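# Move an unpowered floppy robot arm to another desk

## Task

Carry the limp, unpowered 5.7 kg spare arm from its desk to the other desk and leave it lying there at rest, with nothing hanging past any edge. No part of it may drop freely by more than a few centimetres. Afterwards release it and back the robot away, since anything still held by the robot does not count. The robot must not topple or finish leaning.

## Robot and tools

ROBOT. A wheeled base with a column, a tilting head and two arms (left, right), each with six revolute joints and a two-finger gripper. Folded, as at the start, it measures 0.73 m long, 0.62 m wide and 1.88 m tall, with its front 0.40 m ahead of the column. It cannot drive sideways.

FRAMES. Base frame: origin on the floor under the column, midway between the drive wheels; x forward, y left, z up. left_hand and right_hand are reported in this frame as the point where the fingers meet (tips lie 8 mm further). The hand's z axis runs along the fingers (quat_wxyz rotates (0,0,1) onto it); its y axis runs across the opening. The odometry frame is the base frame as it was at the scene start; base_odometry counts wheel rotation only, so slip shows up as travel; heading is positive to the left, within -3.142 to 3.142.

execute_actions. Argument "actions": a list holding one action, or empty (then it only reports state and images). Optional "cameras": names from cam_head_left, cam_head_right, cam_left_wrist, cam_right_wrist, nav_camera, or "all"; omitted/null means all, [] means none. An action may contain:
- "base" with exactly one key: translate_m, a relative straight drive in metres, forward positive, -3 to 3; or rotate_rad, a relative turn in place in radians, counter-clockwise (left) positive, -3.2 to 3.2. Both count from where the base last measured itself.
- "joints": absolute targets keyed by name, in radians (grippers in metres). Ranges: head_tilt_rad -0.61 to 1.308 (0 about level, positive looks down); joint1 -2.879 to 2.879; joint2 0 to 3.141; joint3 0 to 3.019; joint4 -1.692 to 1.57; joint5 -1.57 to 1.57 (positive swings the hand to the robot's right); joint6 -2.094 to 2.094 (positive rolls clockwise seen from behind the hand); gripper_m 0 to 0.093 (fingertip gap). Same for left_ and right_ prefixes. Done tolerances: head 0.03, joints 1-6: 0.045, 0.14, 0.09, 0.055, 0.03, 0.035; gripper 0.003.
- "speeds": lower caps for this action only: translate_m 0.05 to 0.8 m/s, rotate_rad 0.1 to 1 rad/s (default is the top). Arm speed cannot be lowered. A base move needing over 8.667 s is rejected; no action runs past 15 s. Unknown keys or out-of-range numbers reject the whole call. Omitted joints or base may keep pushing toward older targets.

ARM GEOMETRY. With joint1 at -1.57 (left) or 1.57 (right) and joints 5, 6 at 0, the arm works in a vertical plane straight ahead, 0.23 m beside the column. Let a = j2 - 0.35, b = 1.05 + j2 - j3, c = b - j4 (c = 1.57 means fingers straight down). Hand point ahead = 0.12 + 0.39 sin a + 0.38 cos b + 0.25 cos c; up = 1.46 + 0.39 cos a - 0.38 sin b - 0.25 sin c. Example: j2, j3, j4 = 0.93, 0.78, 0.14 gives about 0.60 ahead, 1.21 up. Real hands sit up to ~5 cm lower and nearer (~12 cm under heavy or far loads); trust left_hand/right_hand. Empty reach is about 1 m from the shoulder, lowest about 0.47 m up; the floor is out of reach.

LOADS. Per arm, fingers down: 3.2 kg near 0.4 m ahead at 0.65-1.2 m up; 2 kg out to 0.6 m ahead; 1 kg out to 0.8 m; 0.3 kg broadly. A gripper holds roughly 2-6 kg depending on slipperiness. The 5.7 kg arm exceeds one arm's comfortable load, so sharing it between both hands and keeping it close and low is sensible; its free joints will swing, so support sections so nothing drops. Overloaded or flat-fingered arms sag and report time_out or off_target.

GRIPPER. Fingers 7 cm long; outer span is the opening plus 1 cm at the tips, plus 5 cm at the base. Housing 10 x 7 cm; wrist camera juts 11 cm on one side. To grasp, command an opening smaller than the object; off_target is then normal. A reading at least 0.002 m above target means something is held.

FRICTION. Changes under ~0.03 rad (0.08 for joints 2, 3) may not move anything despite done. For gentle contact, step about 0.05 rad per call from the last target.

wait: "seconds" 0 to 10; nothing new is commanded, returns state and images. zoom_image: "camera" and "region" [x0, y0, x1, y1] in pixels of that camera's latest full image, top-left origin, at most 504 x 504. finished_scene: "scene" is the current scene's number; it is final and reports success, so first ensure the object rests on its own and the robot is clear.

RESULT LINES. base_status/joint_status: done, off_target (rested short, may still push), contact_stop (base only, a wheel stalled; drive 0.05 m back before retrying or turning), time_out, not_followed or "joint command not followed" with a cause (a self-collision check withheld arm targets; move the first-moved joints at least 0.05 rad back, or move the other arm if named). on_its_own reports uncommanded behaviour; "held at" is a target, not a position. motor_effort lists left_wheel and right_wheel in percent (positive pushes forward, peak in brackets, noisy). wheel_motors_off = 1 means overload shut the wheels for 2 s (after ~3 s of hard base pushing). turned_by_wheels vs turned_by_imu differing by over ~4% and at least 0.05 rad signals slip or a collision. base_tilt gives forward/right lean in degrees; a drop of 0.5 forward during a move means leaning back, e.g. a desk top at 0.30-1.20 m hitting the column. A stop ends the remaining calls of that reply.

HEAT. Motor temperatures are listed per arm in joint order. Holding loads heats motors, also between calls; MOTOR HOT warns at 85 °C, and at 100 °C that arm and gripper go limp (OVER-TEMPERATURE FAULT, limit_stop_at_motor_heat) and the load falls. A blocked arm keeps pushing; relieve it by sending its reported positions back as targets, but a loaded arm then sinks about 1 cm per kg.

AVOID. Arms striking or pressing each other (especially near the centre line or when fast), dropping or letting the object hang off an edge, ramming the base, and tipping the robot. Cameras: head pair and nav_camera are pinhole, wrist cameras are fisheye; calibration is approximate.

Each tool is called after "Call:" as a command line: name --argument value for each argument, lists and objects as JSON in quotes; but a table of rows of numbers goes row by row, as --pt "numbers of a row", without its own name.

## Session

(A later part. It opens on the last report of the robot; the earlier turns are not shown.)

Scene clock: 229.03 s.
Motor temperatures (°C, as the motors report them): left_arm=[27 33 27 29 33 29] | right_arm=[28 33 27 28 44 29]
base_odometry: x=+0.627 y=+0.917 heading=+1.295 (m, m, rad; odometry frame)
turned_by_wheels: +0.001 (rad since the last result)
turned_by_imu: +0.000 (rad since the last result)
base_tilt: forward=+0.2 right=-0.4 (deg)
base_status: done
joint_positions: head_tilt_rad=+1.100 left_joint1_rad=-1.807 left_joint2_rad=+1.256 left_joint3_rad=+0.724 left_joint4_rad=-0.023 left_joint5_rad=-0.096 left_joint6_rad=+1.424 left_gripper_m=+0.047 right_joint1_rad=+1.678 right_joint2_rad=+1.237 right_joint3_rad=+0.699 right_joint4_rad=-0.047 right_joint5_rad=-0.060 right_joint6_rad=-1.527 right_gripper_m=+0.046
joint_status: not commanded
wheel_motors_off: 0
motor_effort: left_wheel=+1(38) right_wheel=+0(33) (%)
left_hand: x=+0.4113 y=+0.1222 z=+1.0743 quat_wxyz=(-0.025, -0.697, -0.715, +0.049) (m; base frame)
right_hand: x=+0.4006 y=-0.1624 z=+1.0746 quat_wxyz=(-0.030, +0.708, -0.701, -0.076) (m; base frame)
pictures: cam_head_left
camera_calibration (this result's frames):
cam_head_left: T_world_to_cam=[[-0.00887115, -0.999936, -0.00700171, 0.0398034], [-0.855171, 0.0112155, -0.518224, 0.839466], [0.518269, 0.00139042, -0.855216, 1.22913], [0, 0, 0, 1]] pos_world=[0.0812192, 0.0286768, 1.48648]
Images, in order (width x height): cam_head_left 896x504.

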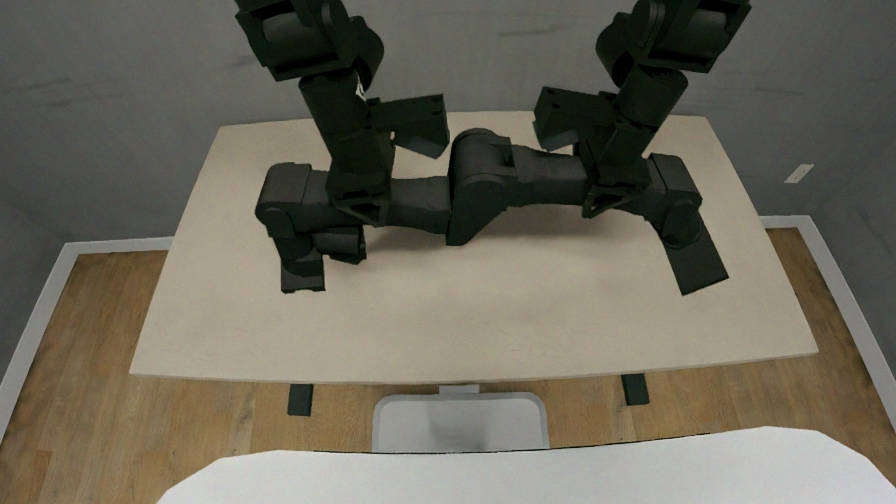

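Call:
execute_actions --actions '[{"base":{"translate_m":0.04},"speeds":{"translate_m":0.1},"joints":{"left_joint2_rad":1.36,"left_joint3_rad":0.76,"left_joint4_rad":0.04,"right_joint2_rad":1.36,"right_joint3_rad":0.75,"right_joint4_rad":0.04}}]' --cameras '["cam_head_left"]'

Call:
execute_actions --actions '[{"joints":{"left_joint2_rad":1.52,"left_joint3_rad":0.83,"left_joint4_rad":0.14,"right_joint2_rad":1.52,"right_joint3_rad":0.82,"right_joint4_rad":0.14}}]' --cameras '["cam_head_left"]'

Call:
execute_actions --actions '[{"joints":{"left_joint2_rad":1.65,"left_joint3_rad":0.9,"left_joint4_rad":0.21,"right_joint2_rad":1.65,"right_joint3_rad":0.88,"right_joint4_rad":0.21}}]' --cameras '["cam_head_left"]'

Scene clock: 236.83 s.
Motor temperatures (°C, as the motors report them): left_arm=[27 34 27 29 33 29] | right_arm=[28 33 27 28 45 29]
base_odometry: x=+0.637 y=+0.956 heading=+1.295 (m, m, rad; odometry frame)
turned_by_wheels: +0.000 (rad since the last result)
turned_by_imu: +0.000 (rad since the last result)
base_tilt: forward=+0.0 right=-0.4 (deg)
base_status: done
joint_positions: head_tilt_rad=+1.100 left_joint1_rad=-1.794 left_joint2_rad=+1.467 left_joint3_rad=+0.811 left_joint4_rad=+0.074 left_joint5_rad=-0.097 left_joint6_rad=+1.428 left_gripper_m=+0.047 right_joint1_rad=+1.662 right_joint2_rad=+1.437 right_joint3_rad=+0.774 right_joint4_rad=+0.048 right_joint5_rad=-0.049 right_joint6_rad=-1.532 right_gripper_m=+0.046
joint_status: all done
wheel_motors_off: 0
motor_effort: left_wheel=+0(36) right_wheel=-1(34) (%)
left_hand: x=+0.4000 y=+0.1173 z=+1.0090 quat_wxyz=(-0.010, -0.698, -0.714, +0.052) (m; base frame)
right_hand: x=+0.3878 y=-0.1679 z=+1.0135 quat_wxyz=(-0.010, +0.708, -0.702, -0.078) (m; base frame)
pictures: cam_head_left
camera_calibration (this result's frames):
cam_head_left: T_world_to_cam=[[-0.00887227, -0.999936, -0.00700028, 0.0398013], [-0.855255, 0.0112155, -0.518086, 0.839258], [0.518132, 0.00139042, -0.8553, 1.22927], [0, 0, 0, 1]] pos_world=[0.0812105, 0.0286768, 1.48648]
Images, in order (width x height): cam_head_left 896x504.

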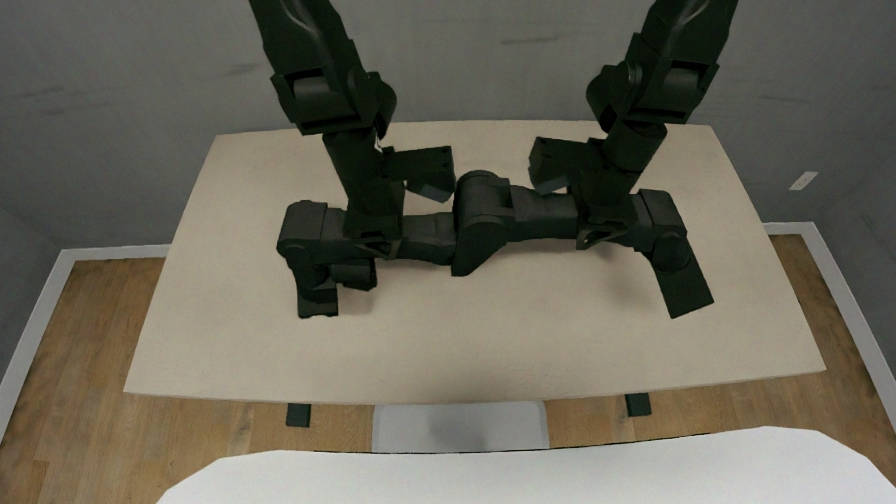

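Scene clock: 237.83 s.
Motor temperatures (°C, as the motors report them): left_arm=[27 34 27 29 33 29] | right_arm=[28 33 27 28 45 29]
base_odometry: x=+0.637 y=+0.956 heading=+1.295 (m, m, rad; odometry frame)
turned_by_wheels: +0.000 (rad since the last result)
turned_by_imu: +0.000 (rad since the last result)
base_tilt: forward=+0.3 right=-0.4 (deg)
base_status: not commanded
joint_positions: head_tilt_rad=+1.100 left_joint1_rad=-1.783 left_joint2_rad=+1.628 left_joint3_rad=+0.888 left_joint4_rad=+0.167 left_joint5_rad=-0.100 left_joint6_rad=+1.433 left_gripper_m=+0.047 right_joint1_rad=+1.653 right_joint2_rad=+1.599 right_joint3_rad=+0.846 right_joint4_rad=+0.147 right_joint5_rad=-0.045 right_joint6_rad=-1.541 right_gripper_m=+0.046
joint_status: all done
wheel_motors_off: 0
motor_effort: left_wheel=+1(2) right_wheel=+0(3) (%)
left_hand: x=+0.3932 y=+0.1154 z=+0.9565 quat_wxyz=(-0.010, -0.697, -0.715, +0.045) (m; base frame)
right_hand: x=+0.3810 y=-0.1701 z=+0.9619 quat_wxyz=(-0.010, +0.710, -0.701, -0.070) (m; base frame)
pictures: cam_head_left
camera_calibration (this result's frames):
cam_head_left: T_world_to_cam=[[-0.00887227, -0.999936, -0.00700028, 0.0398013], [-0.855255, 0.0112155, -0.518086, 0.839258], [0.518132, 0.00139042, -0.8553, 1.22927], [0, 0, 0, 1]] pos_world=[0.0812105, 0.0286768, 1.48648]
Images, in order (width x height): cam_head_left 896x504.

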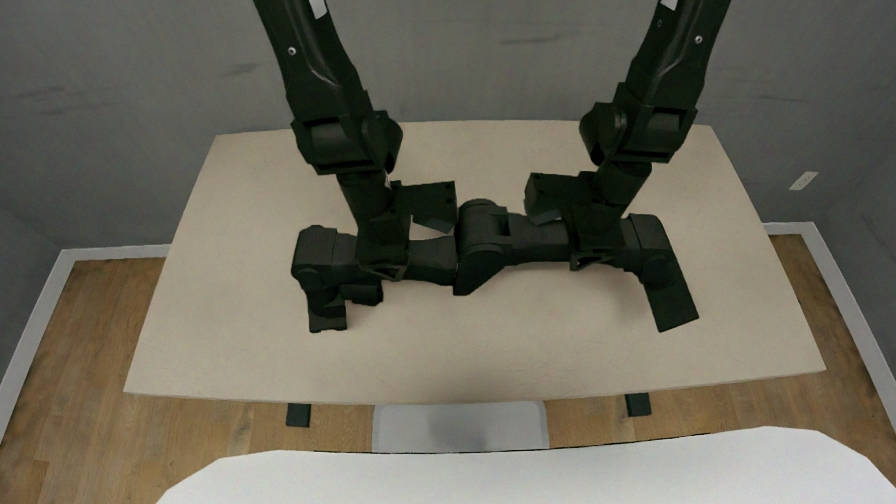

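Scene clock: 238.73 s.
Motor temperatures (°C, as the motors report them): left_arm=[27 33 27 29 33 29] | right_arm=[28 33 27 28 44 29]
base_odometry: x=+0.637 y=+0.956 heading=+1.295 (m, m, rad; odometry frame)
turned_by_wheels: +0.000 (rad since the last result)
turned_by_imu: +0.000 (rad since the last result)
base_tilt: forward=+0.2 right=-0.3 (deg)
base_status: not commanded
joint_positions: head_tilt_rad=+1.100 left_joint1_rad=-1.786 left_joint2_rad=+1.680 left_joint3_rad=+0.930 left_joint4_rad=+0.215 left_joint5_rad=-0.113 left_joint6_rad=+1.447 left_gripper_m=+0.047 right_joint1_rad=+1.640 right_joint2_rad=+1.724 right_joint3_rad=+0.928 right_joint4_rad=+0.222 right_joint5_rad=-0.039 right_joint6_rad=-1.539 right_gripper_m=+0.046
joint_status: all done
wheel_motors_off: 0
motor_effort: left_wheel=+1(2) right_wheel=+0(1) (%)
left_hand: x=+0.4038 y=+0.1110 z=+0.9383 quat_wxyz=(-0.022, -0.701, -0.712, +0.029) (m; base frame)
right_hand: x=+0.3854 y=-0.1761 z=+0.9181 quat_wxyz=(-0.016, +0.707, -0.705, -0.053) (m; base frame)
pictures: cam_head_left
camera_calibration (this result's frames):
cam_head_left: T_world_to_cam=[[-0.00887227, -0.999936, -0.00700028, 0.0398013], [-0.855255, 0.0112155, -0.518086, 0.839258], [0.518132, 0.00139042, -0.8553, 1.22927], [0, 0, 0, 1]] pos_world=[0.0812105, 0.0286768, 1.48648]
Images, in order (width x height): cam_head_left 896x504.

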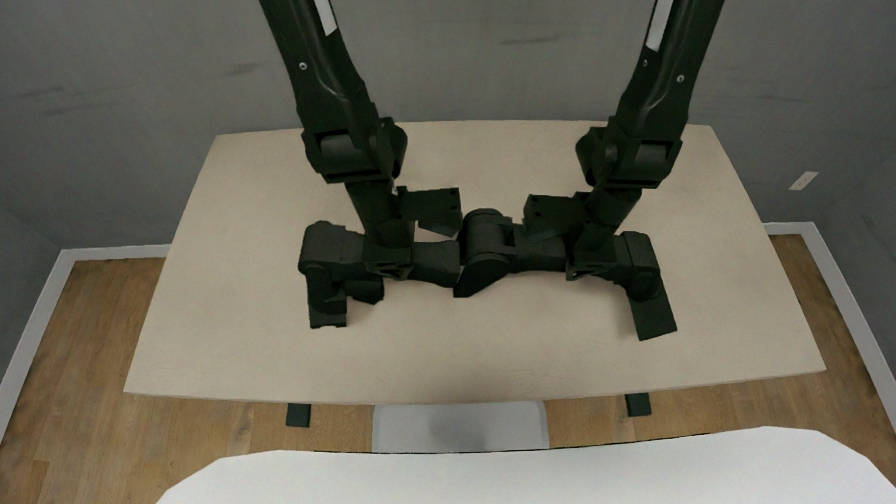

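Call:
execute_actions --actions '[{"base":{"rotate_rad":-0.1},"speeds":{"rotate_rad":0.1},"joints":{"left_joint2_rad":1.74,"left_joint3_rad":0.99,"left_joint4_rad":0.24,"right_joint2_rad":1.76,"right_joint3_rad":0.98,"right_joint4_rad":0.25}}]' --cameras '["cam_head_left","cam_left_wrist"]'

Scene clock: 247.80 s.
Motor temperatures (°C, as the motors report them): left_arm=[27 33 27 29 32 28] | right_arm=[28 34 28 28 42 29]
base_odometry: x=+0.637 y=+0.956 heading=+1.196 (m, m, rad; odometry frame)
turned_by_wheels: -0.099 (rad since the last result)
turned_by_imu: -0.099 (rad since the last result)
base_tilt: forward=+0.2 right=-0.4 (deg)
base_status: done
joint_positions: head_tilt_rad=+1.100 left_joint1_rad=-1.786 left_joint2_rad=+1.804 left_joint3_rad=+1.034 left_joint4_rad=+0.245 left_joint5_rad=-0.111 left_joint6_rad=+1.449 left_gripper_m=+0.047 right_joint1_rad=+1.627 right_joint2_rad=+1.845 right_joint3_rad=+1.031 right_joint4_rad=+0.254 right_joint5_rad=-0.016 right_joint6_rad=-1.546 right_gripper_m=+0.046
joint_status: all done
wheel_motors_off: 0
motor_effort: left_wheel=+0(31) right_wheel=+0(35) (%)
left_hand: x=+0.4068 y=+0.1019 z=+0.8940 quat_wxyz=(-0.027, -0.702, -0.712, +0.027) (m; base frame)
right_hand: x=+0.3888 y=-0.1856 z=+0.8734 quat_wxyz=(-0.009, +0.708, -0.705, -0.036) (m; base frame)
pictures: cam_head_left, cam_left_wrist
camera_calibration (this result's frames):
cam_head_left: T_world_to_cam=[[-0.00887227, -0.999936, -0.00700028, 0.0398013], [-0.855255, 0.0112155, -0.518086, 0.839258], [0.518132, 0.00139042, -0.8553, 1.22927], [0, 0, 0, 1]] pos_world=[0.0812105, 0.0286768, 1.48648]
cam_left_wrist: T_world_to_cam=[[-0.99993, -0.0108557, -0.00466517, 0.409491], [-0.0116888, 0.851115, 0.524848, -0.549817], [-0.001727, 0.524866, -0.851183, 0.830763], [0, 0, 0, 1]] pos_world=[0.404471, 0.0363636, 0.997613]
Images, in order (width x height): cam_head_left 896x504, cam_left_wrist 616x616.

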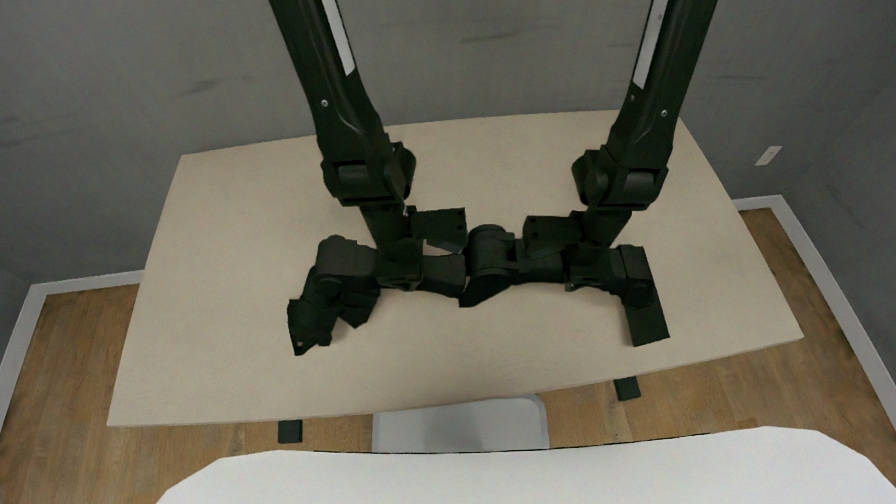

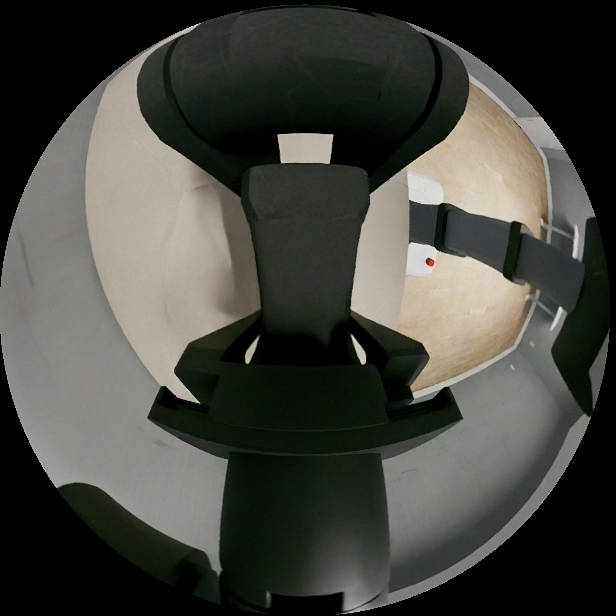

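Call:
execute_actions --actions '[{"joints":{"left_joint2_rad":1.86,"left_joint3_rad":1.1,"left_joint4_rad":0.25,"right_joint2_rad":1.86,"right_joint3_rad":1.09,"right_joint4_rad":0.26}}]' --cameras '["cam_head_left"]'

Call:
execute_actions --actions '[{"joints":{"left_joint2_rad":1.96,"left_joint3_rad":1.22,"left_joint4_rad":0.24,"right_joint2_rad":1.96,"right_joint3_rad":1.2,"right_joint4_rad":0.26}}]' --cameras '["cam_head_left"]'

Scene clock: 252.47 s.
Motor temperatures (°C, as the motors report them): left_arm=[27 33 27 29 32 28] | right_arm=[28 34 28 28 40 29]
base_odometry: x=+0.637 y=+0.956 heading=+1.197 (m, m, rad; odometry frame)
turned_by_wheels: +0.000 (rad since the last result)
turned_by_imu: +0.000 (rad since the last result)
base_tilt: forward=+0.2 right=-0.4 (deg)
base_status: not commanded
joint_positions: head_tilt_rad=+1.100 left_joint1_rad=-1.778 left_joint2_rad=+1.912 left_joint3_rad=+1.143 left_joint4_rad=+0.257 left_joint5_rad=-0.118 left_joint6_rad=+1.460 left_gripper_m=+0.047 right_joint1_rad=+1.622 right_joint2_rad=+1.939 right_joint3_rad=+1.128 right_joint4_rad=+0.262 right_joint5_rad=-0.013 right_joint6_rad=-1.544 right_gripper_m=+0.046
joint_status: all done
wheel_motors_off: 0
motor_effort: left_wheel=+2(3) right_wheel=-3(4) (%)
left_hand: x=+0.4131 y=+0.1000 z=+0.8523 quat_wxyz=(-0.027, -0.703, -0.710, +0.018) (m; base frame)
right_hand: x=+0.3934 y=-0.1880 z=+0.8364 quat_wxyz=(-0.010, +0.706, -0.707, -0.029) (m; base frame)
pictures: cam_head_left
camera_calibration (this result's frames):
cam_head_left: T_world_to_cam=[[-0.00887228, -0.999936, -0.00700028, 0.0398013], [-0.855255, 0.0112155, -0.518086, 0.839258], [0.518132, 0.00139042, -0.8553, 1.22927], [0, 0, 0, 1]] pos_world=[0.0812105, 0.0286768, 1.48648]
Images, in order (width x height): cam_head_left 896x504.

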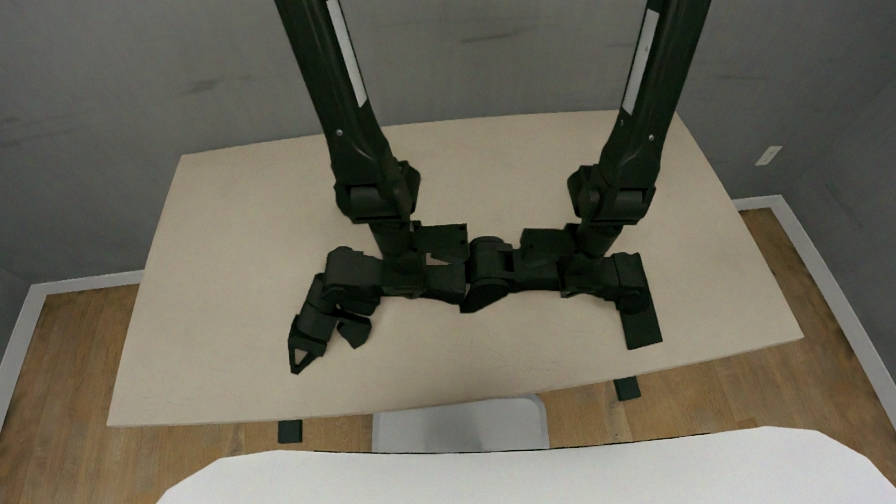

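Scene clock: 253.17 s.
Motor temperatures (°C, as the motors report them): left_arm=[27 33 27 29 32 28] | right_arm=[28 34 28 28 40 29]
base_odometry: x=+0.637 y=+0.956 heading=+1.197 (m, m, rad; odometry frame)
turned_by_wheels: +0.000 (rad since the last result)
turned_by_imu: +0.000 (rad since the last result)
base_tilt: forward=+0.2 right=-0.4 (deg)
base_status: not commanded
joint_positions: head_tilt_rad=+1.100 left_joint1_rad=-1.774 left_joint2_rad=+1.967 left_joint3_rad=+1.219 left_joint4_rad=+0.251 left_joint5_rad=-0.139 left_joint6_rad=+1.473 left_gripper_m=+0.047 right_joint1_rad=+1.622 right_joint2_rad=+1.968 right_joint3_rad=+1.175 right_joint4_rad=+0.252 right_joint5_rad=+0.001 right_joint6_rad=-1.534 right_gripper_m=+0.046
joint_status: all done
wheel_motors_off: 0
motor_effort: left_wheel=+4(4) right_wheel=-3(4) (%)
left_hand: x=+0.4245 y=+0.1014 z=+0.8292 quat_wxyz=(-0.025, -0.707, -0.707, +0.003) (m; base frame)
right_hand: x=+0.4015 y=-0.1895 z=+0.8233 quat_wxyz=(-0.009, +0.703, -0.711, -0.022) (m; base frame)
pictures: cam_head_left
camera_calibration (this result's frames):
cam_head_left: T_world_to_cam=[[-0.00887228, -0.999936, -0.00700028, 0.0398013], [-0.855255, 0.0112155, -0.518086, 0.839258], [0.518132, 0.00139042, -0.8553, 1.22927], [0, 0, 0, 1]] pos_world=[0.0812105, 0.0286768, 1.48648]
Images, in order (width x height): cam_head_left 896x504.

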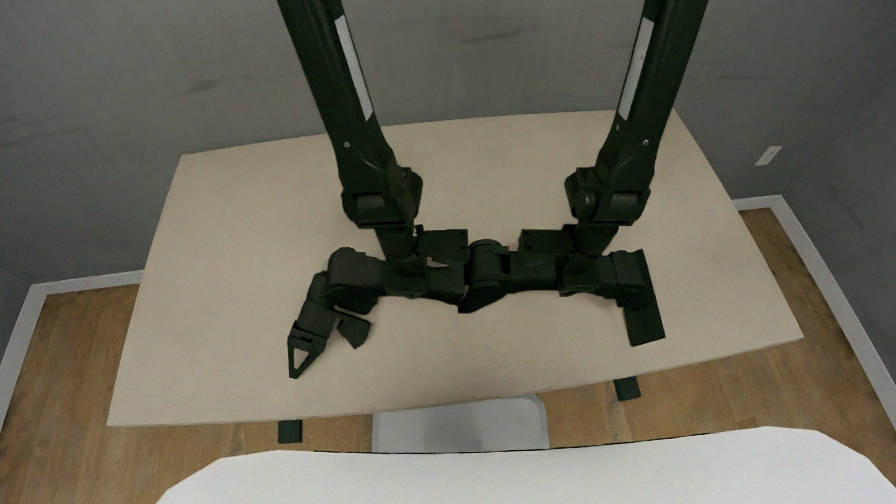

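Call:
execute_actions --actions '[{"joints":{"left_joint2_rad":2.05,"left_joint3_rad":1.31,"left_joint4_rad":0.22,"right_joint2_rad":2.05,"right_joint3_rad":1.27,"right_joint4_rad":0.25}}]' --cameras '["cam_head_left","cam_left_wrist","cam_right_wrist"]'

Scene clock: 257.00 s.
Motor temperatures (°C, as the motors report them): left_arm=[27 32 27 29 32 28] | right_arm=[28 34 28 28 39 29]
base_odometry: x=+0.637 y=+0.956 heading=+1.197 (m, m, rad; odometry frame)
turned_by_wheels: +0.000 (rad since the last result)
turned_by_imu: +0.000 (rad since the last result)
base_tilt: forward=+0.2 right=-0.3 (deg)
base_status: not commanded
joint_positions: head_tilt_rad=+1.100 left_joint1_rad=-1.757 left_joint2_rad=+2.042 left_joint3_rad=+1.308 left_joint4_rad=+0.226 left_joint5_rad=-0.150 left_joint6_rad=+1.471 left_gripper_m=+0.047 right_joint1_rad=+1.624 right_joint2_rad=+2.059 right_joint3_rad=+1.279 right_joint4_rad=+0.242 right_joint5_rad=+0.004 right_joint6_rad=-1.545 right_gripper_m=+0.046
joint_status: all done
wheel_motors_off: 0
motor_effort: left_wheel=+5(5) right_wheel=-4(5) (%)
left_hand: x=+0.4256 y=+0.1108 z=+0.7980 quat_wxyz=(-0.012, -0.704, -0.710, -0.003) (m; base frame)
right_hand: x=+0.4036 y=-0.1870 z=+0.7871 quat_wxyz=(-0.009, +0.707, -0.707, -0.020) (m; base frame)
pictures: cam_head_left, cam_left_wrist, cam_right_wrist
camera_calibration (this result's frames):
cam_head_left: T_world_to_cam=[[-0.00887228, -0.999936, -0.00700028, 0.0398013], [-0.855255, 0.0112155, -0.518086, 0.839258], [0.518132, 0.00139042, -0.8553, 1.22927], [0, 0, 0, 1]] pos_world=[0.0812105, 0.0286768, 1.48648]
cam_left_wrist: T_world_to_cam=[[-0.99962, -0.00621312, -0.026851, 0.445076], [-0.02057, 0.816603, 0.576833, -0.540694], [0.0183427, 0.577167, -0.81642, 0.702362], [0, 0, 0, 1]] pos_world=[0.420902, 0.0389183, 0.897264]
cam_right_wrist: T_world_to_cam=[[0.999872, 0.00165147, -0.0158841, -0.388285], [0.0102467, -0.829243, 0.558794, -0.598539], [-0.012249, -0.558885, -0.829154, 0.674209], [0, 0, 0, 1]] pos_world=[0.402627, -0.118887, 0.887316]
Images, in order (width x height): cam_head_left 896x504, cam_left_wrist 616x616, cam_right_wrist 616x616.

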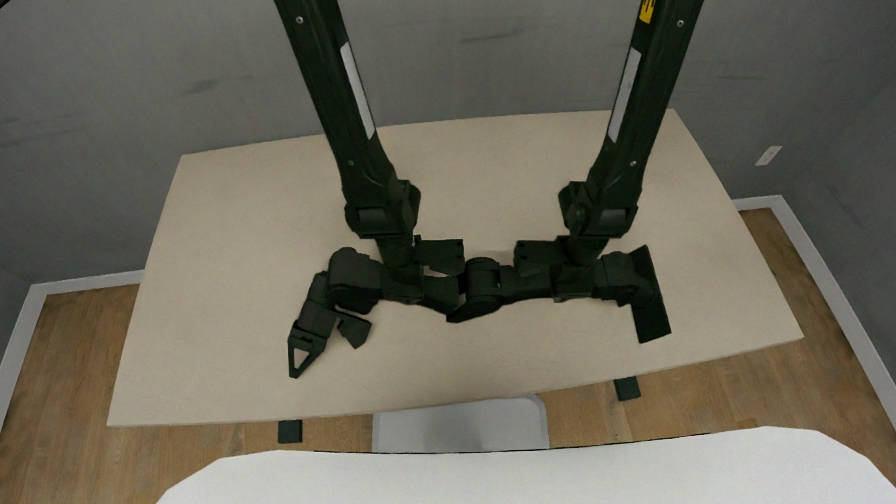

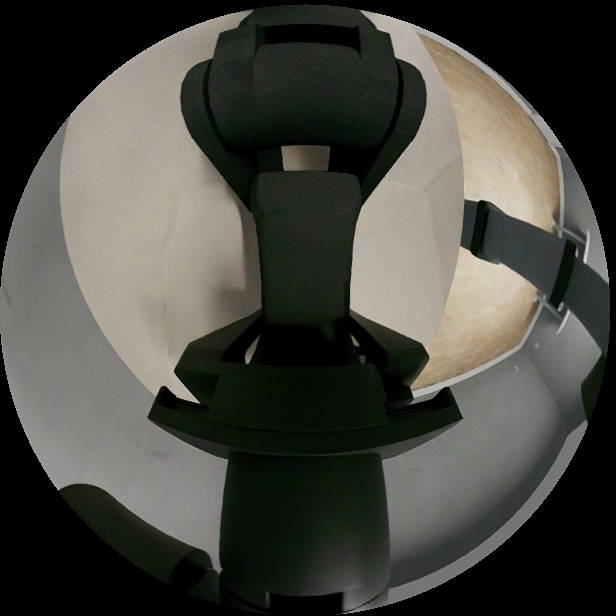

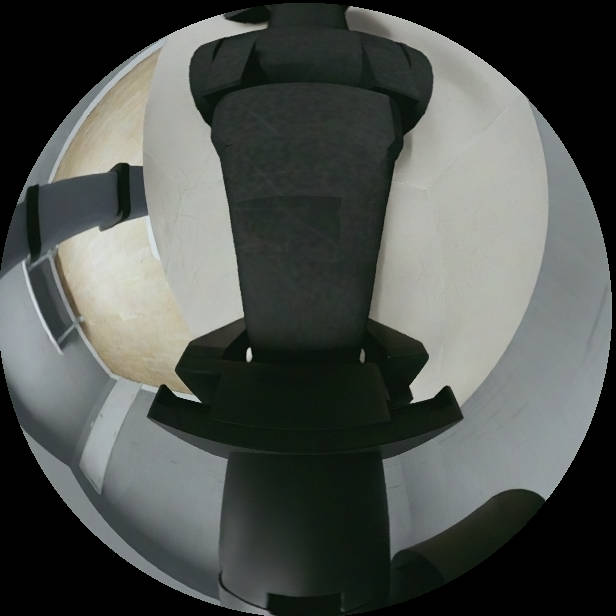

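Call:
execute_actions --actions '[{"joints":{"left_joint2_rad":2.09,"left_joint3_rad":1.36,"left_joint4_rad":0.21,"right_joint2_rad":2.08,"right_joint3_rad":1.31,"right_joint4_rad":0.24}}]' --cameras '["cam_head_left"]'

Call:
execute_actions --actions '[{"joints":{"left_gripper_m":0.06,"right_gripper_m":0.06}}]' --cameras '["cam_head_left"]'

Call:
execute_actions --actions '[{"joints":{"left_gripper_m":0.093,"right_gripper_m":0.093}}]' --cameras '["cam_head_left","cam_left_wrist","cam_right_wrist"]'

Scene clock: 262.80 s.
Motor temperatures (°C, as the motors report them): left_arm=[27 32 27 29 31 28] | right_arm=[28 33 28 28 38 29]
base_odometry: x=+0.637 y=+0.956 heading=+1.197 (m, m, rad; odometry frame)
turned_by_wheels: +0.000 (rad since the last result)
turned_by_imu: +0.000 (rad since the last result)
base_tilt: forward=+0.2 right=-0.3 (deg)
base_status: not commanded
joint_positions: head_tilt_rad=+1.100 left_joint1_rad=-1.757 left_joint2_rad=+2.056 left_joint3_rad=+1.329 left_joint4_rad=+0.217 left_joint5_rad=-0.148 left_joint6_rad=+1.470 left_gripper_m=+0.047 right_joint1_rad=+1.626 right_joint2_rad=+2.074 right_joint3_rad=+1.299 right_joint4_rad=+0.238 right_joint5_rad=+0.035 right_joint6_rad=-1.545 right_gripper_m=+0.046
joint_status: all done
wheel_motors_off: 0
motor_effort: left_wheel=+6(6) right_wheel=-5(4) (%)
left_hand: x=+0.4265 y=+0.1092 z=+0.7920 quat_wxyz=(-0.012, -0.704, -0.711, -0.002) (m; base frame)
right_hand: x=+0.4050 y=-0.1900 z=+0.7809 quat_wxyz=(+0.000, +0.708, -0.706, -0.009) (m; base frame)
pictures: cam_head_left
camera_calibration (this result's frames):
cam_head_left: T_world_to_cam=[[-0.00887227, -0.999936, -0.00700028, 0.0398013], [-0.855255, 0.0112155, -0.518086, 0.839258], [0.518132, 0.00139042, -0.8553, 1.22927], [0, 0, 0, 1]] pos_world=[0.0812105, 0.0286768, 1.48648]
Images, in order (width x height): cam_head_left 896x504.

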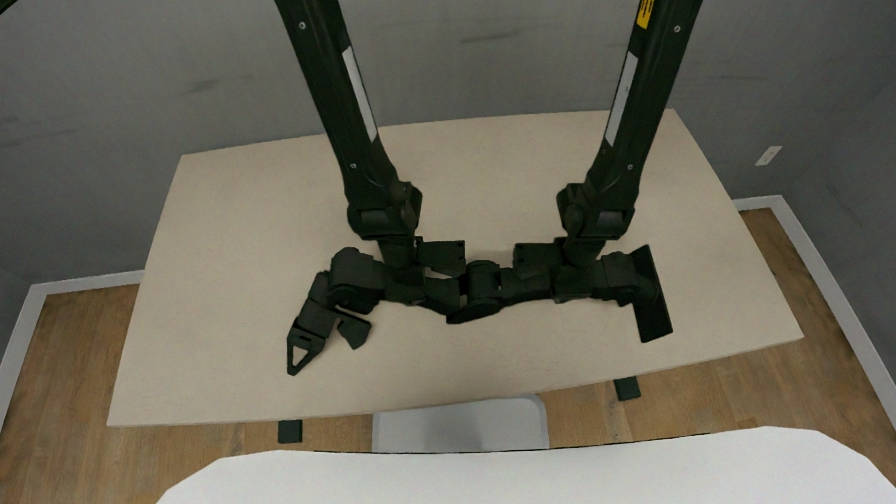

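Scene clock: 263.57 s.
Motor temperatures (°C, as the motors report them): left_arm=[27 32 27 29 31 28] | right_arm=[28 33 28 28 38 29]
base_odometry: x=+0.637 y=+0.956 heading=+1.197 (m, m, rad; odometry frame)
turned_by_wheels: +0.000 (rad since the last result)
turned_by_imu: +0.000 (rad since the last result)
base_tilt: forward=+0.2 right=-0.4 (deg)
base_status: not commanded
joint_positions: head_tilt_rad=+1.100 left_joint1_rad=-1.758 left_joint2_rad=+2.060 left_joint3_rad=+1.343 left_joint4_rad=+0.216 left_joint5_rad=-0.144 left_joint6_rad=+1.472 left_gripper_m=+0.060 right_joint1_rad=+1.609 right_joint2_rad=+2.072 right_joint3_rad=+1.301 right_joint4_rad=+0.238 right_joint5_rad=+0.000 right_joint6_rad=-1.557 right_gripper_m=+0.060
joint_status: all done
wheel_motors_off: 0
motor_effort: left_wheel=+5(6) right_wheel=-3(5) (%)
left_hand: x=+0.4323 y=+0.1069 z=+0.7901 quat_wxyz=(-0.017, -0.704, -0.710, -0.003) (m; base frame)
right_hand: x=+0.4081 y=-0.1972 z=+0.7811 quat_wxyz=(-0.008, +0.709, -0.705, -0.015) (m; base frame)
pictures: cam_head_left
camera_calibration (this result's frames):
cam_head_left: T_world_to_cam=[[-0.00887227, -0.999936, -0.00700028, 0.0398013], [-0.855255, 0.0112155, -0.518086, 0.839258], [0.518132, 0.00139042, -0.8553, 1.22927], [0, 0, 0, 1]] pos_world=[0.0812105, 0.0286768, 1.48648]
Images, in order (width x height): cam_head_left 896x504.

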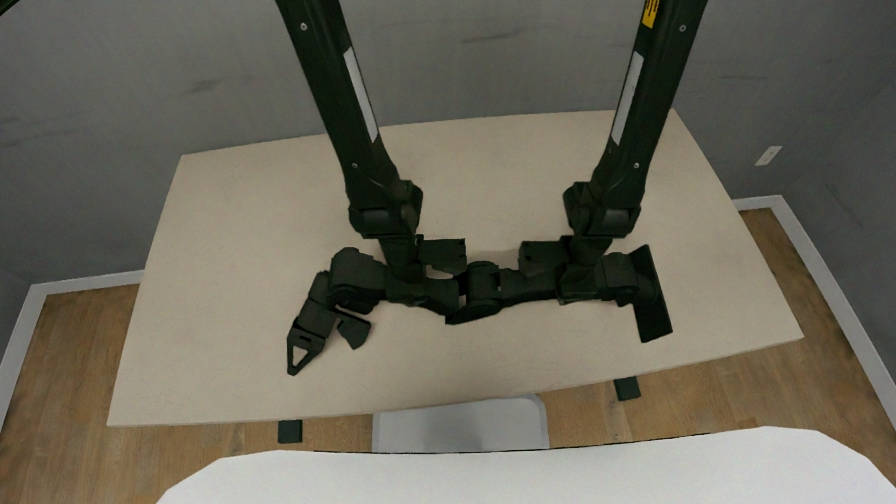

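Scene clock: 264.10 s.
Motor temperatures (°C, as the motors report them): left_arm=[27 32 27 29 31 28] | right_arm=[28 33 28 28 38 29]
base_odometry: x=+0.637 y=+0.956 heading=+1.197 (m, m, rad; odometry frame)
turned_by_wheels: +0.000 (rad since the last result)
turned_by_imu: +0.000 (rad since the last result)
base_tilt: forward=+0.1 right=-0.4 (deg)
base_status: not commanded
joint_positions: head_tilt_rad=+1.100 left_joint1_rad=-1.759 left_joint2_rad=+2.060 left_joint3_rad=+1.360 left_joint4_rad=+0.216 left_joint5_rad=-0.140 left_joint6_rad=+1.472 left_gripper_m=+0.093 right_joint1_rad=+1.604 right_joint2_rad=+2.072 right_joint3_rad=+1.297 right_joint4_rad=+0.238 right_joint5_rad=+0.000 right_joint6_rad=-1.557 right_gripper_m=+0.093
joint_status: all done
wheel_motors_off: 0
motor_effort: left_wheel=+5(5) right_wheel=-3(3) (%)
left_hand: x=+0.4430 y=+0.1042 z=+0.7893 quat_wxyz=(-0.026, -0.703, -0.711, -0.006) (m; base frame)
right_hand: x=+0.4058 y=-0.2009 z=+0.7814 quat_wxyz=(-0.005, +0.708, -0.706, -0.015) (m; base frame)
pictures: cam_head_left, cam_left_wrist, cam_right_wrist
camera_calibration (this result's frames):
cam_head_left: T_world_to_cam=[[-0.00887228, -0.999936, -0.00700028, 0.0398013], [-0.855255, 0.0112155, -0.518086, 0.839258], [0.518132, 0.00139042, -0.8553, 1.22927], [0, 0, 0, 1]] pos_world=[0.0812105, 0.0286768, 1.48648]
cam_left_wrist: T_world_to_cam=[[-0.998725, -0.0080544, -0.049828, 0.480025], [-0.0348066, 0.824824, 0.564317, -0.514524], [0.0365541, 0.565332, -0.824053, 0.697889], [0, 0, 0, 1]] pos_world=[0.435993, 0.0337185, 0.889371]
cam_right_wrist: T_world_to_cam=[[0.999893, 0.00400739, -0.014035, -0.391562], [0.0112933, -0.821577, 0.569986, -0.61454], [-0.00924664, -0.570084, -0.821534, 0.652261], [0, 0, 0, 1]] pos_world=[0.404491, -0.131479, 0.880639]
Images, in order (width x height): cam_head_left 896x504, cam_left_wrist 616x616, cam_right_wrist 616x616.

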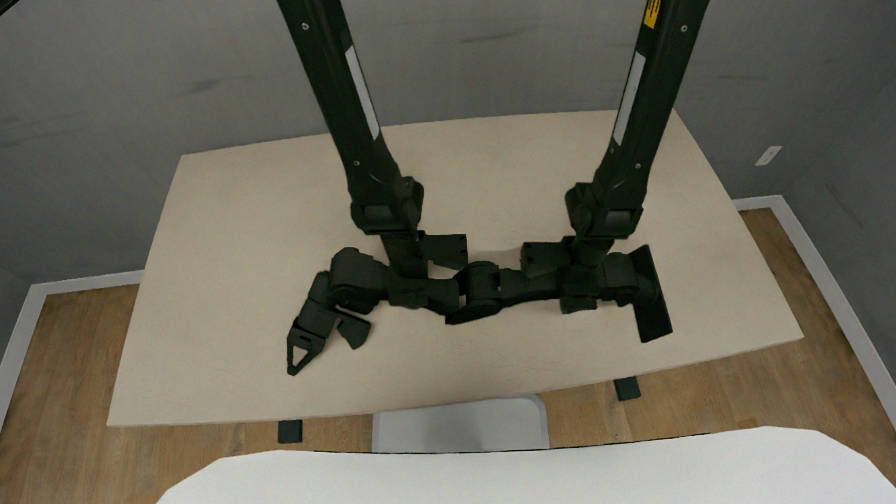

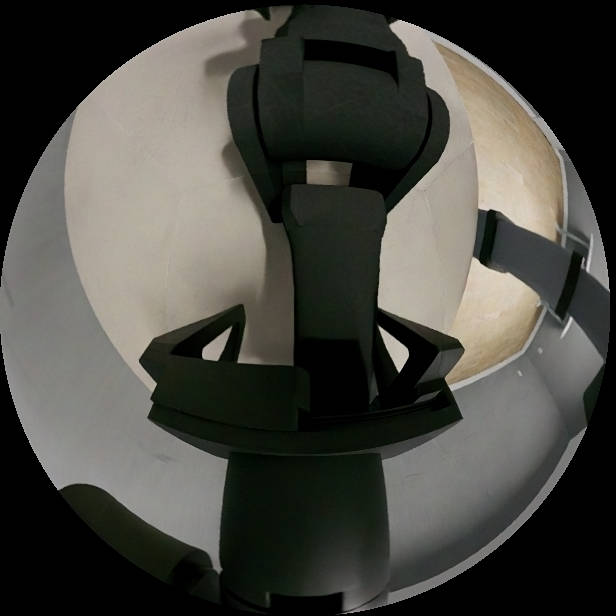

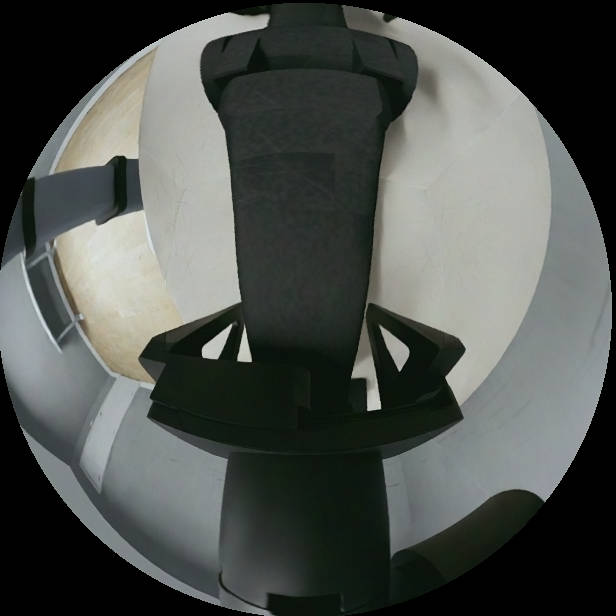

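Call:
execute_actions --actions '[{"joints":{"left_joint2_rad":1.9,"left_joint3_rad":1.14,"left_joint4_rad":0.24,"right_joint2_rad":1.9,"right_joint3_rad":1.12,"right_joint4_rad":0.26}}]' --cameras '["cam_head_left"]'

Call:
execute_actions --actions '[{"joints":{"left_joint2_rad":1.48,"left_joint3_rad":0.82,"left_joint4_rad":0.14,"right_joint2_rad":1.48,"right_joint3_rad":0.82,"right_joint4_rad":0.14}}]' --cameras '[]'

Call:
execute_actions --actions '[{"base":{"translate_m":-0.6}}]' --cameras '["cam_head_left","nav_camera"]'

Scene clock: 271.27 s.
Motor temperatures (°C, as the motors report them): left_arm=[27 31 27 29 31 28] | right_arm=[28 33 28 28 36 29]
base_odometry: x=+0.637 y=+0.956 heading=+1.197 (m, m, rad; odometry frame)
turned_by_wheels: +0.000 (rad since the last result)
turned_by_imu: +0.000 (rad since the last result)
base_tilt: forward=+0.1 right=-0.3 (deg)
base_status: not commanded
joint_positions: head_tilt_rad=+1.100 left_joint1_rad=-1.759 left_joint2_rad=+1.896 left_joint3_rad=+1.143 left_joint4_rad=+0.231 left_joint5_rad=-0.140 left_joint6_rad=+1.472 left_gripper_m=+0.093 right_joint1_rad=+1.588 right_joint2_rad=+1.888 right_joint3_rad=+1.125 right_joint4_rad=+0.252 right_joint5_rad=+0.000 right_joint6_rad=-1.562 right_gripper_m=+0.093
joint_status: all done
wheel_motors_off: 0
motor_effort: left_wheel=+5(5) right_wheel=-3(4) (%)
left_hand: x=+0.4180 y=+0.1176 z=+0.8548 quat_wxyz=(-0.011, -0.705, -0.709, +0.006) (m; base frame)
right_hand: x=+0.4211 y=-0.2138 z=+0.8504 quat_wxyz=(-0.010, +0.707, -0.707, +0.000) (m; base frame)
pictures: cam_head_left
camera_calibration (this result's frames):
cam_head_left: T_world_to_cam=[[-0.00887228, -0.999936, -0.00700028, 0.0398013], [-0.855255, 0.0112155, -0.518086, 0.839258], [0.518132, 0.00139042, -0.8553, 1.22927], [0, 0, 0, 1]] pos_world=[0.0812105, 0.0286768, 1.48648]
Images, in order (width x height): cam_head_left 896x504.

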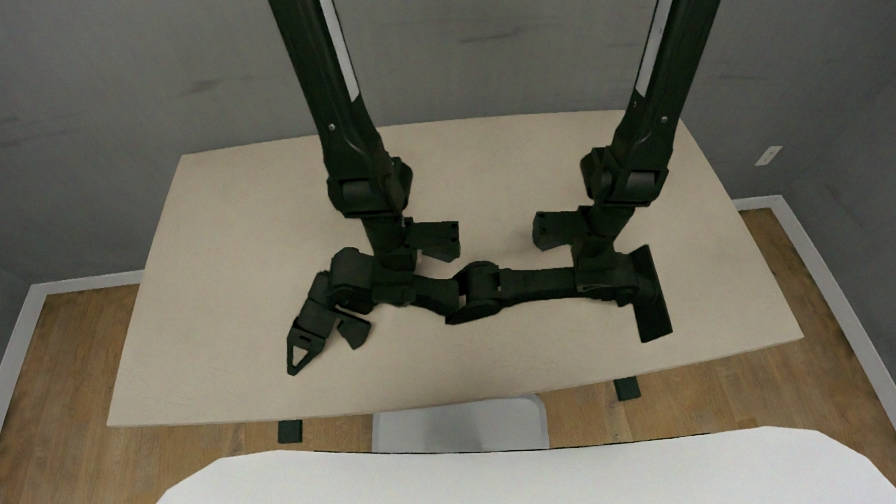

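Scene clock: 272.53 s.
Motor temperatures (°C, as the motors report them): left_arm=[27 31 27 29 31 28] | right_arm=[28 33 28 28 36 29]
base_odometry: x=+0.637 y=+0.956 heading=+1.197 (m, m, rad; odometry frame)
turned_by_wheels: +0.000 (rad since the last result)
turned_by_imu: +0.000 (rad since the last result)
base_tilt: forward=+0.1 right=-0.4 (deg)
base_status: not commanded
joint_positions: head_tilt_rad=+1.100 left_joint1_rad=-1.759 left_joint2_rad=+1.466 left_joint3_rad=+0.826 left_joint4_rad=+0.149 left_joint5_rad=-0.140 left_joint6_rad=+1.472 left_gripper_m=+0.093 right_joint1_rad=+1.588 right_joint2_rad=+1.468 right_joint3_rad=+0.825 right_joint4_rad=+0.144 right_joint5_rad=+0.000 right_joint6_rad=-1.564 right_gripper_m=+0.093
joint_status: all done
wheel_motors_off: 0
motor_effort: left_wheel=+5(5) right_wheel=-3(4) (%)
left_hand: x=+0.4309 y=+0.1412 z=+1.0055 quat_wxyz=(-0.023, -0.703, -0.711, -0.004) (m; base frame)
right_hand: x=+0.4313 y=-0.2159 z=+0.9983 quat_wxyz=(-0.014, +0.707, -0.707, +0.004) (m; base frame)
pictures: none
No camera images: the call's "cameras" was empty. Leave "cameras" out to get every camera's image.

Scene clock: 275.03 s.
Motor temperatures (°C, as the motors report them): left_arm=[27 31 27 29 31 28] | right_arm=[28 32 27 28 36 29]
base_odometry: x=+0.418 y=+0.397 heading=+1.197 (m, m, rad; odometry frame)
turned_by_wheels: +0.000 (rad since the last result)
turned_by_imu: +0.002 (rad since the last result)
base_tilt: forward=+0.2 right=-0.4 (deg)
base_status: done
joint_positions: head_tilt_rad=+1.101 left_joint1_rad=-1.759 left_joint2_rad=+1.471 left_joint3_rad=+0.818 left_joint4_rad=+0.149 left_joint5_rad=-0.140 left_joint6_rad=+1.472 left_gripper_m=+0.093 right_joint1_rad=+1.588 right_joint2_rad=+1.473 right_joint3_rad=+0.818 right_joint4_rad=+0.144 right_joint5_rad=+0.000 right_joint6_rad=-1.564 right_gripper_m=+0.093
joint_status: not commanded
wheel_motors_off: 0
motor_effort: left_wheel=+0(46) right_wheel=+0(63) (%)
left_hand: x=+0.4237 y=+0.1417 z=+1.0041 quat_wxyz=(-0.018, -0.704, -0.710, +0.000) (m; base frame)
right_hand: x=+0.4245 y=-0.2159 z=+0.9971 quat_wxyz=(-0.010, +0.707, -0.707, +0.000) (m; base frame)
pictures: cam_head_left, nav_camera
camera_calibration (this result's frames):
cam_head_left: T_world_to_cam=[[-0.0088766, -0.999936, -0.00699479, 0.039793], [-0.855575, 0.0112155, -0.517557, 0.83846], [0.517603, 0.00139042, -0.85562, 1.22979], [0, 0, 0, 1]] pos_world=[0.0811774, 0.0286768, 1.48646]
Images, in order (width x height): cam_head_left 896x504, nav_camera 896x504.

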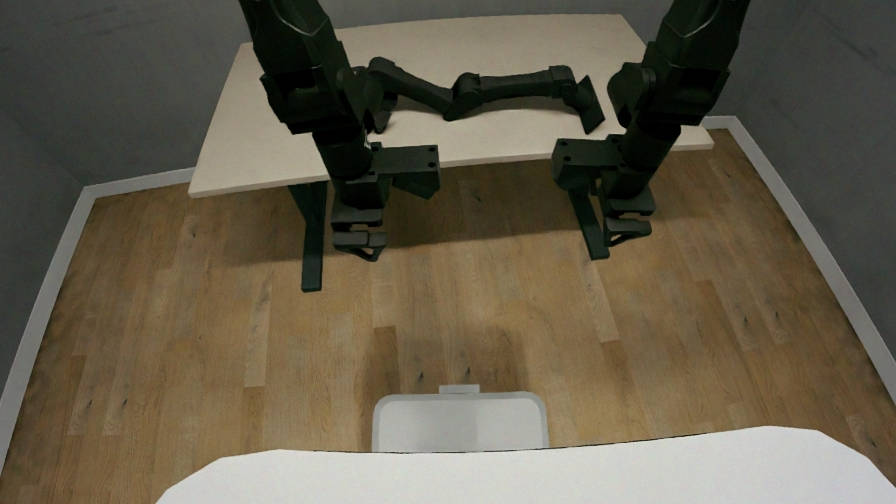

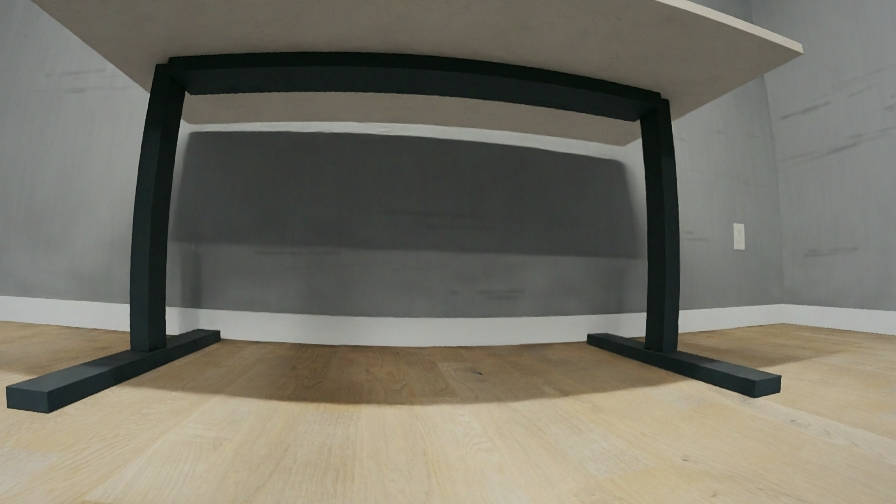

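Arm sits on the desk, inside the edges.

Call:
finished_scene --scene 1

The scene is finished: the task was done.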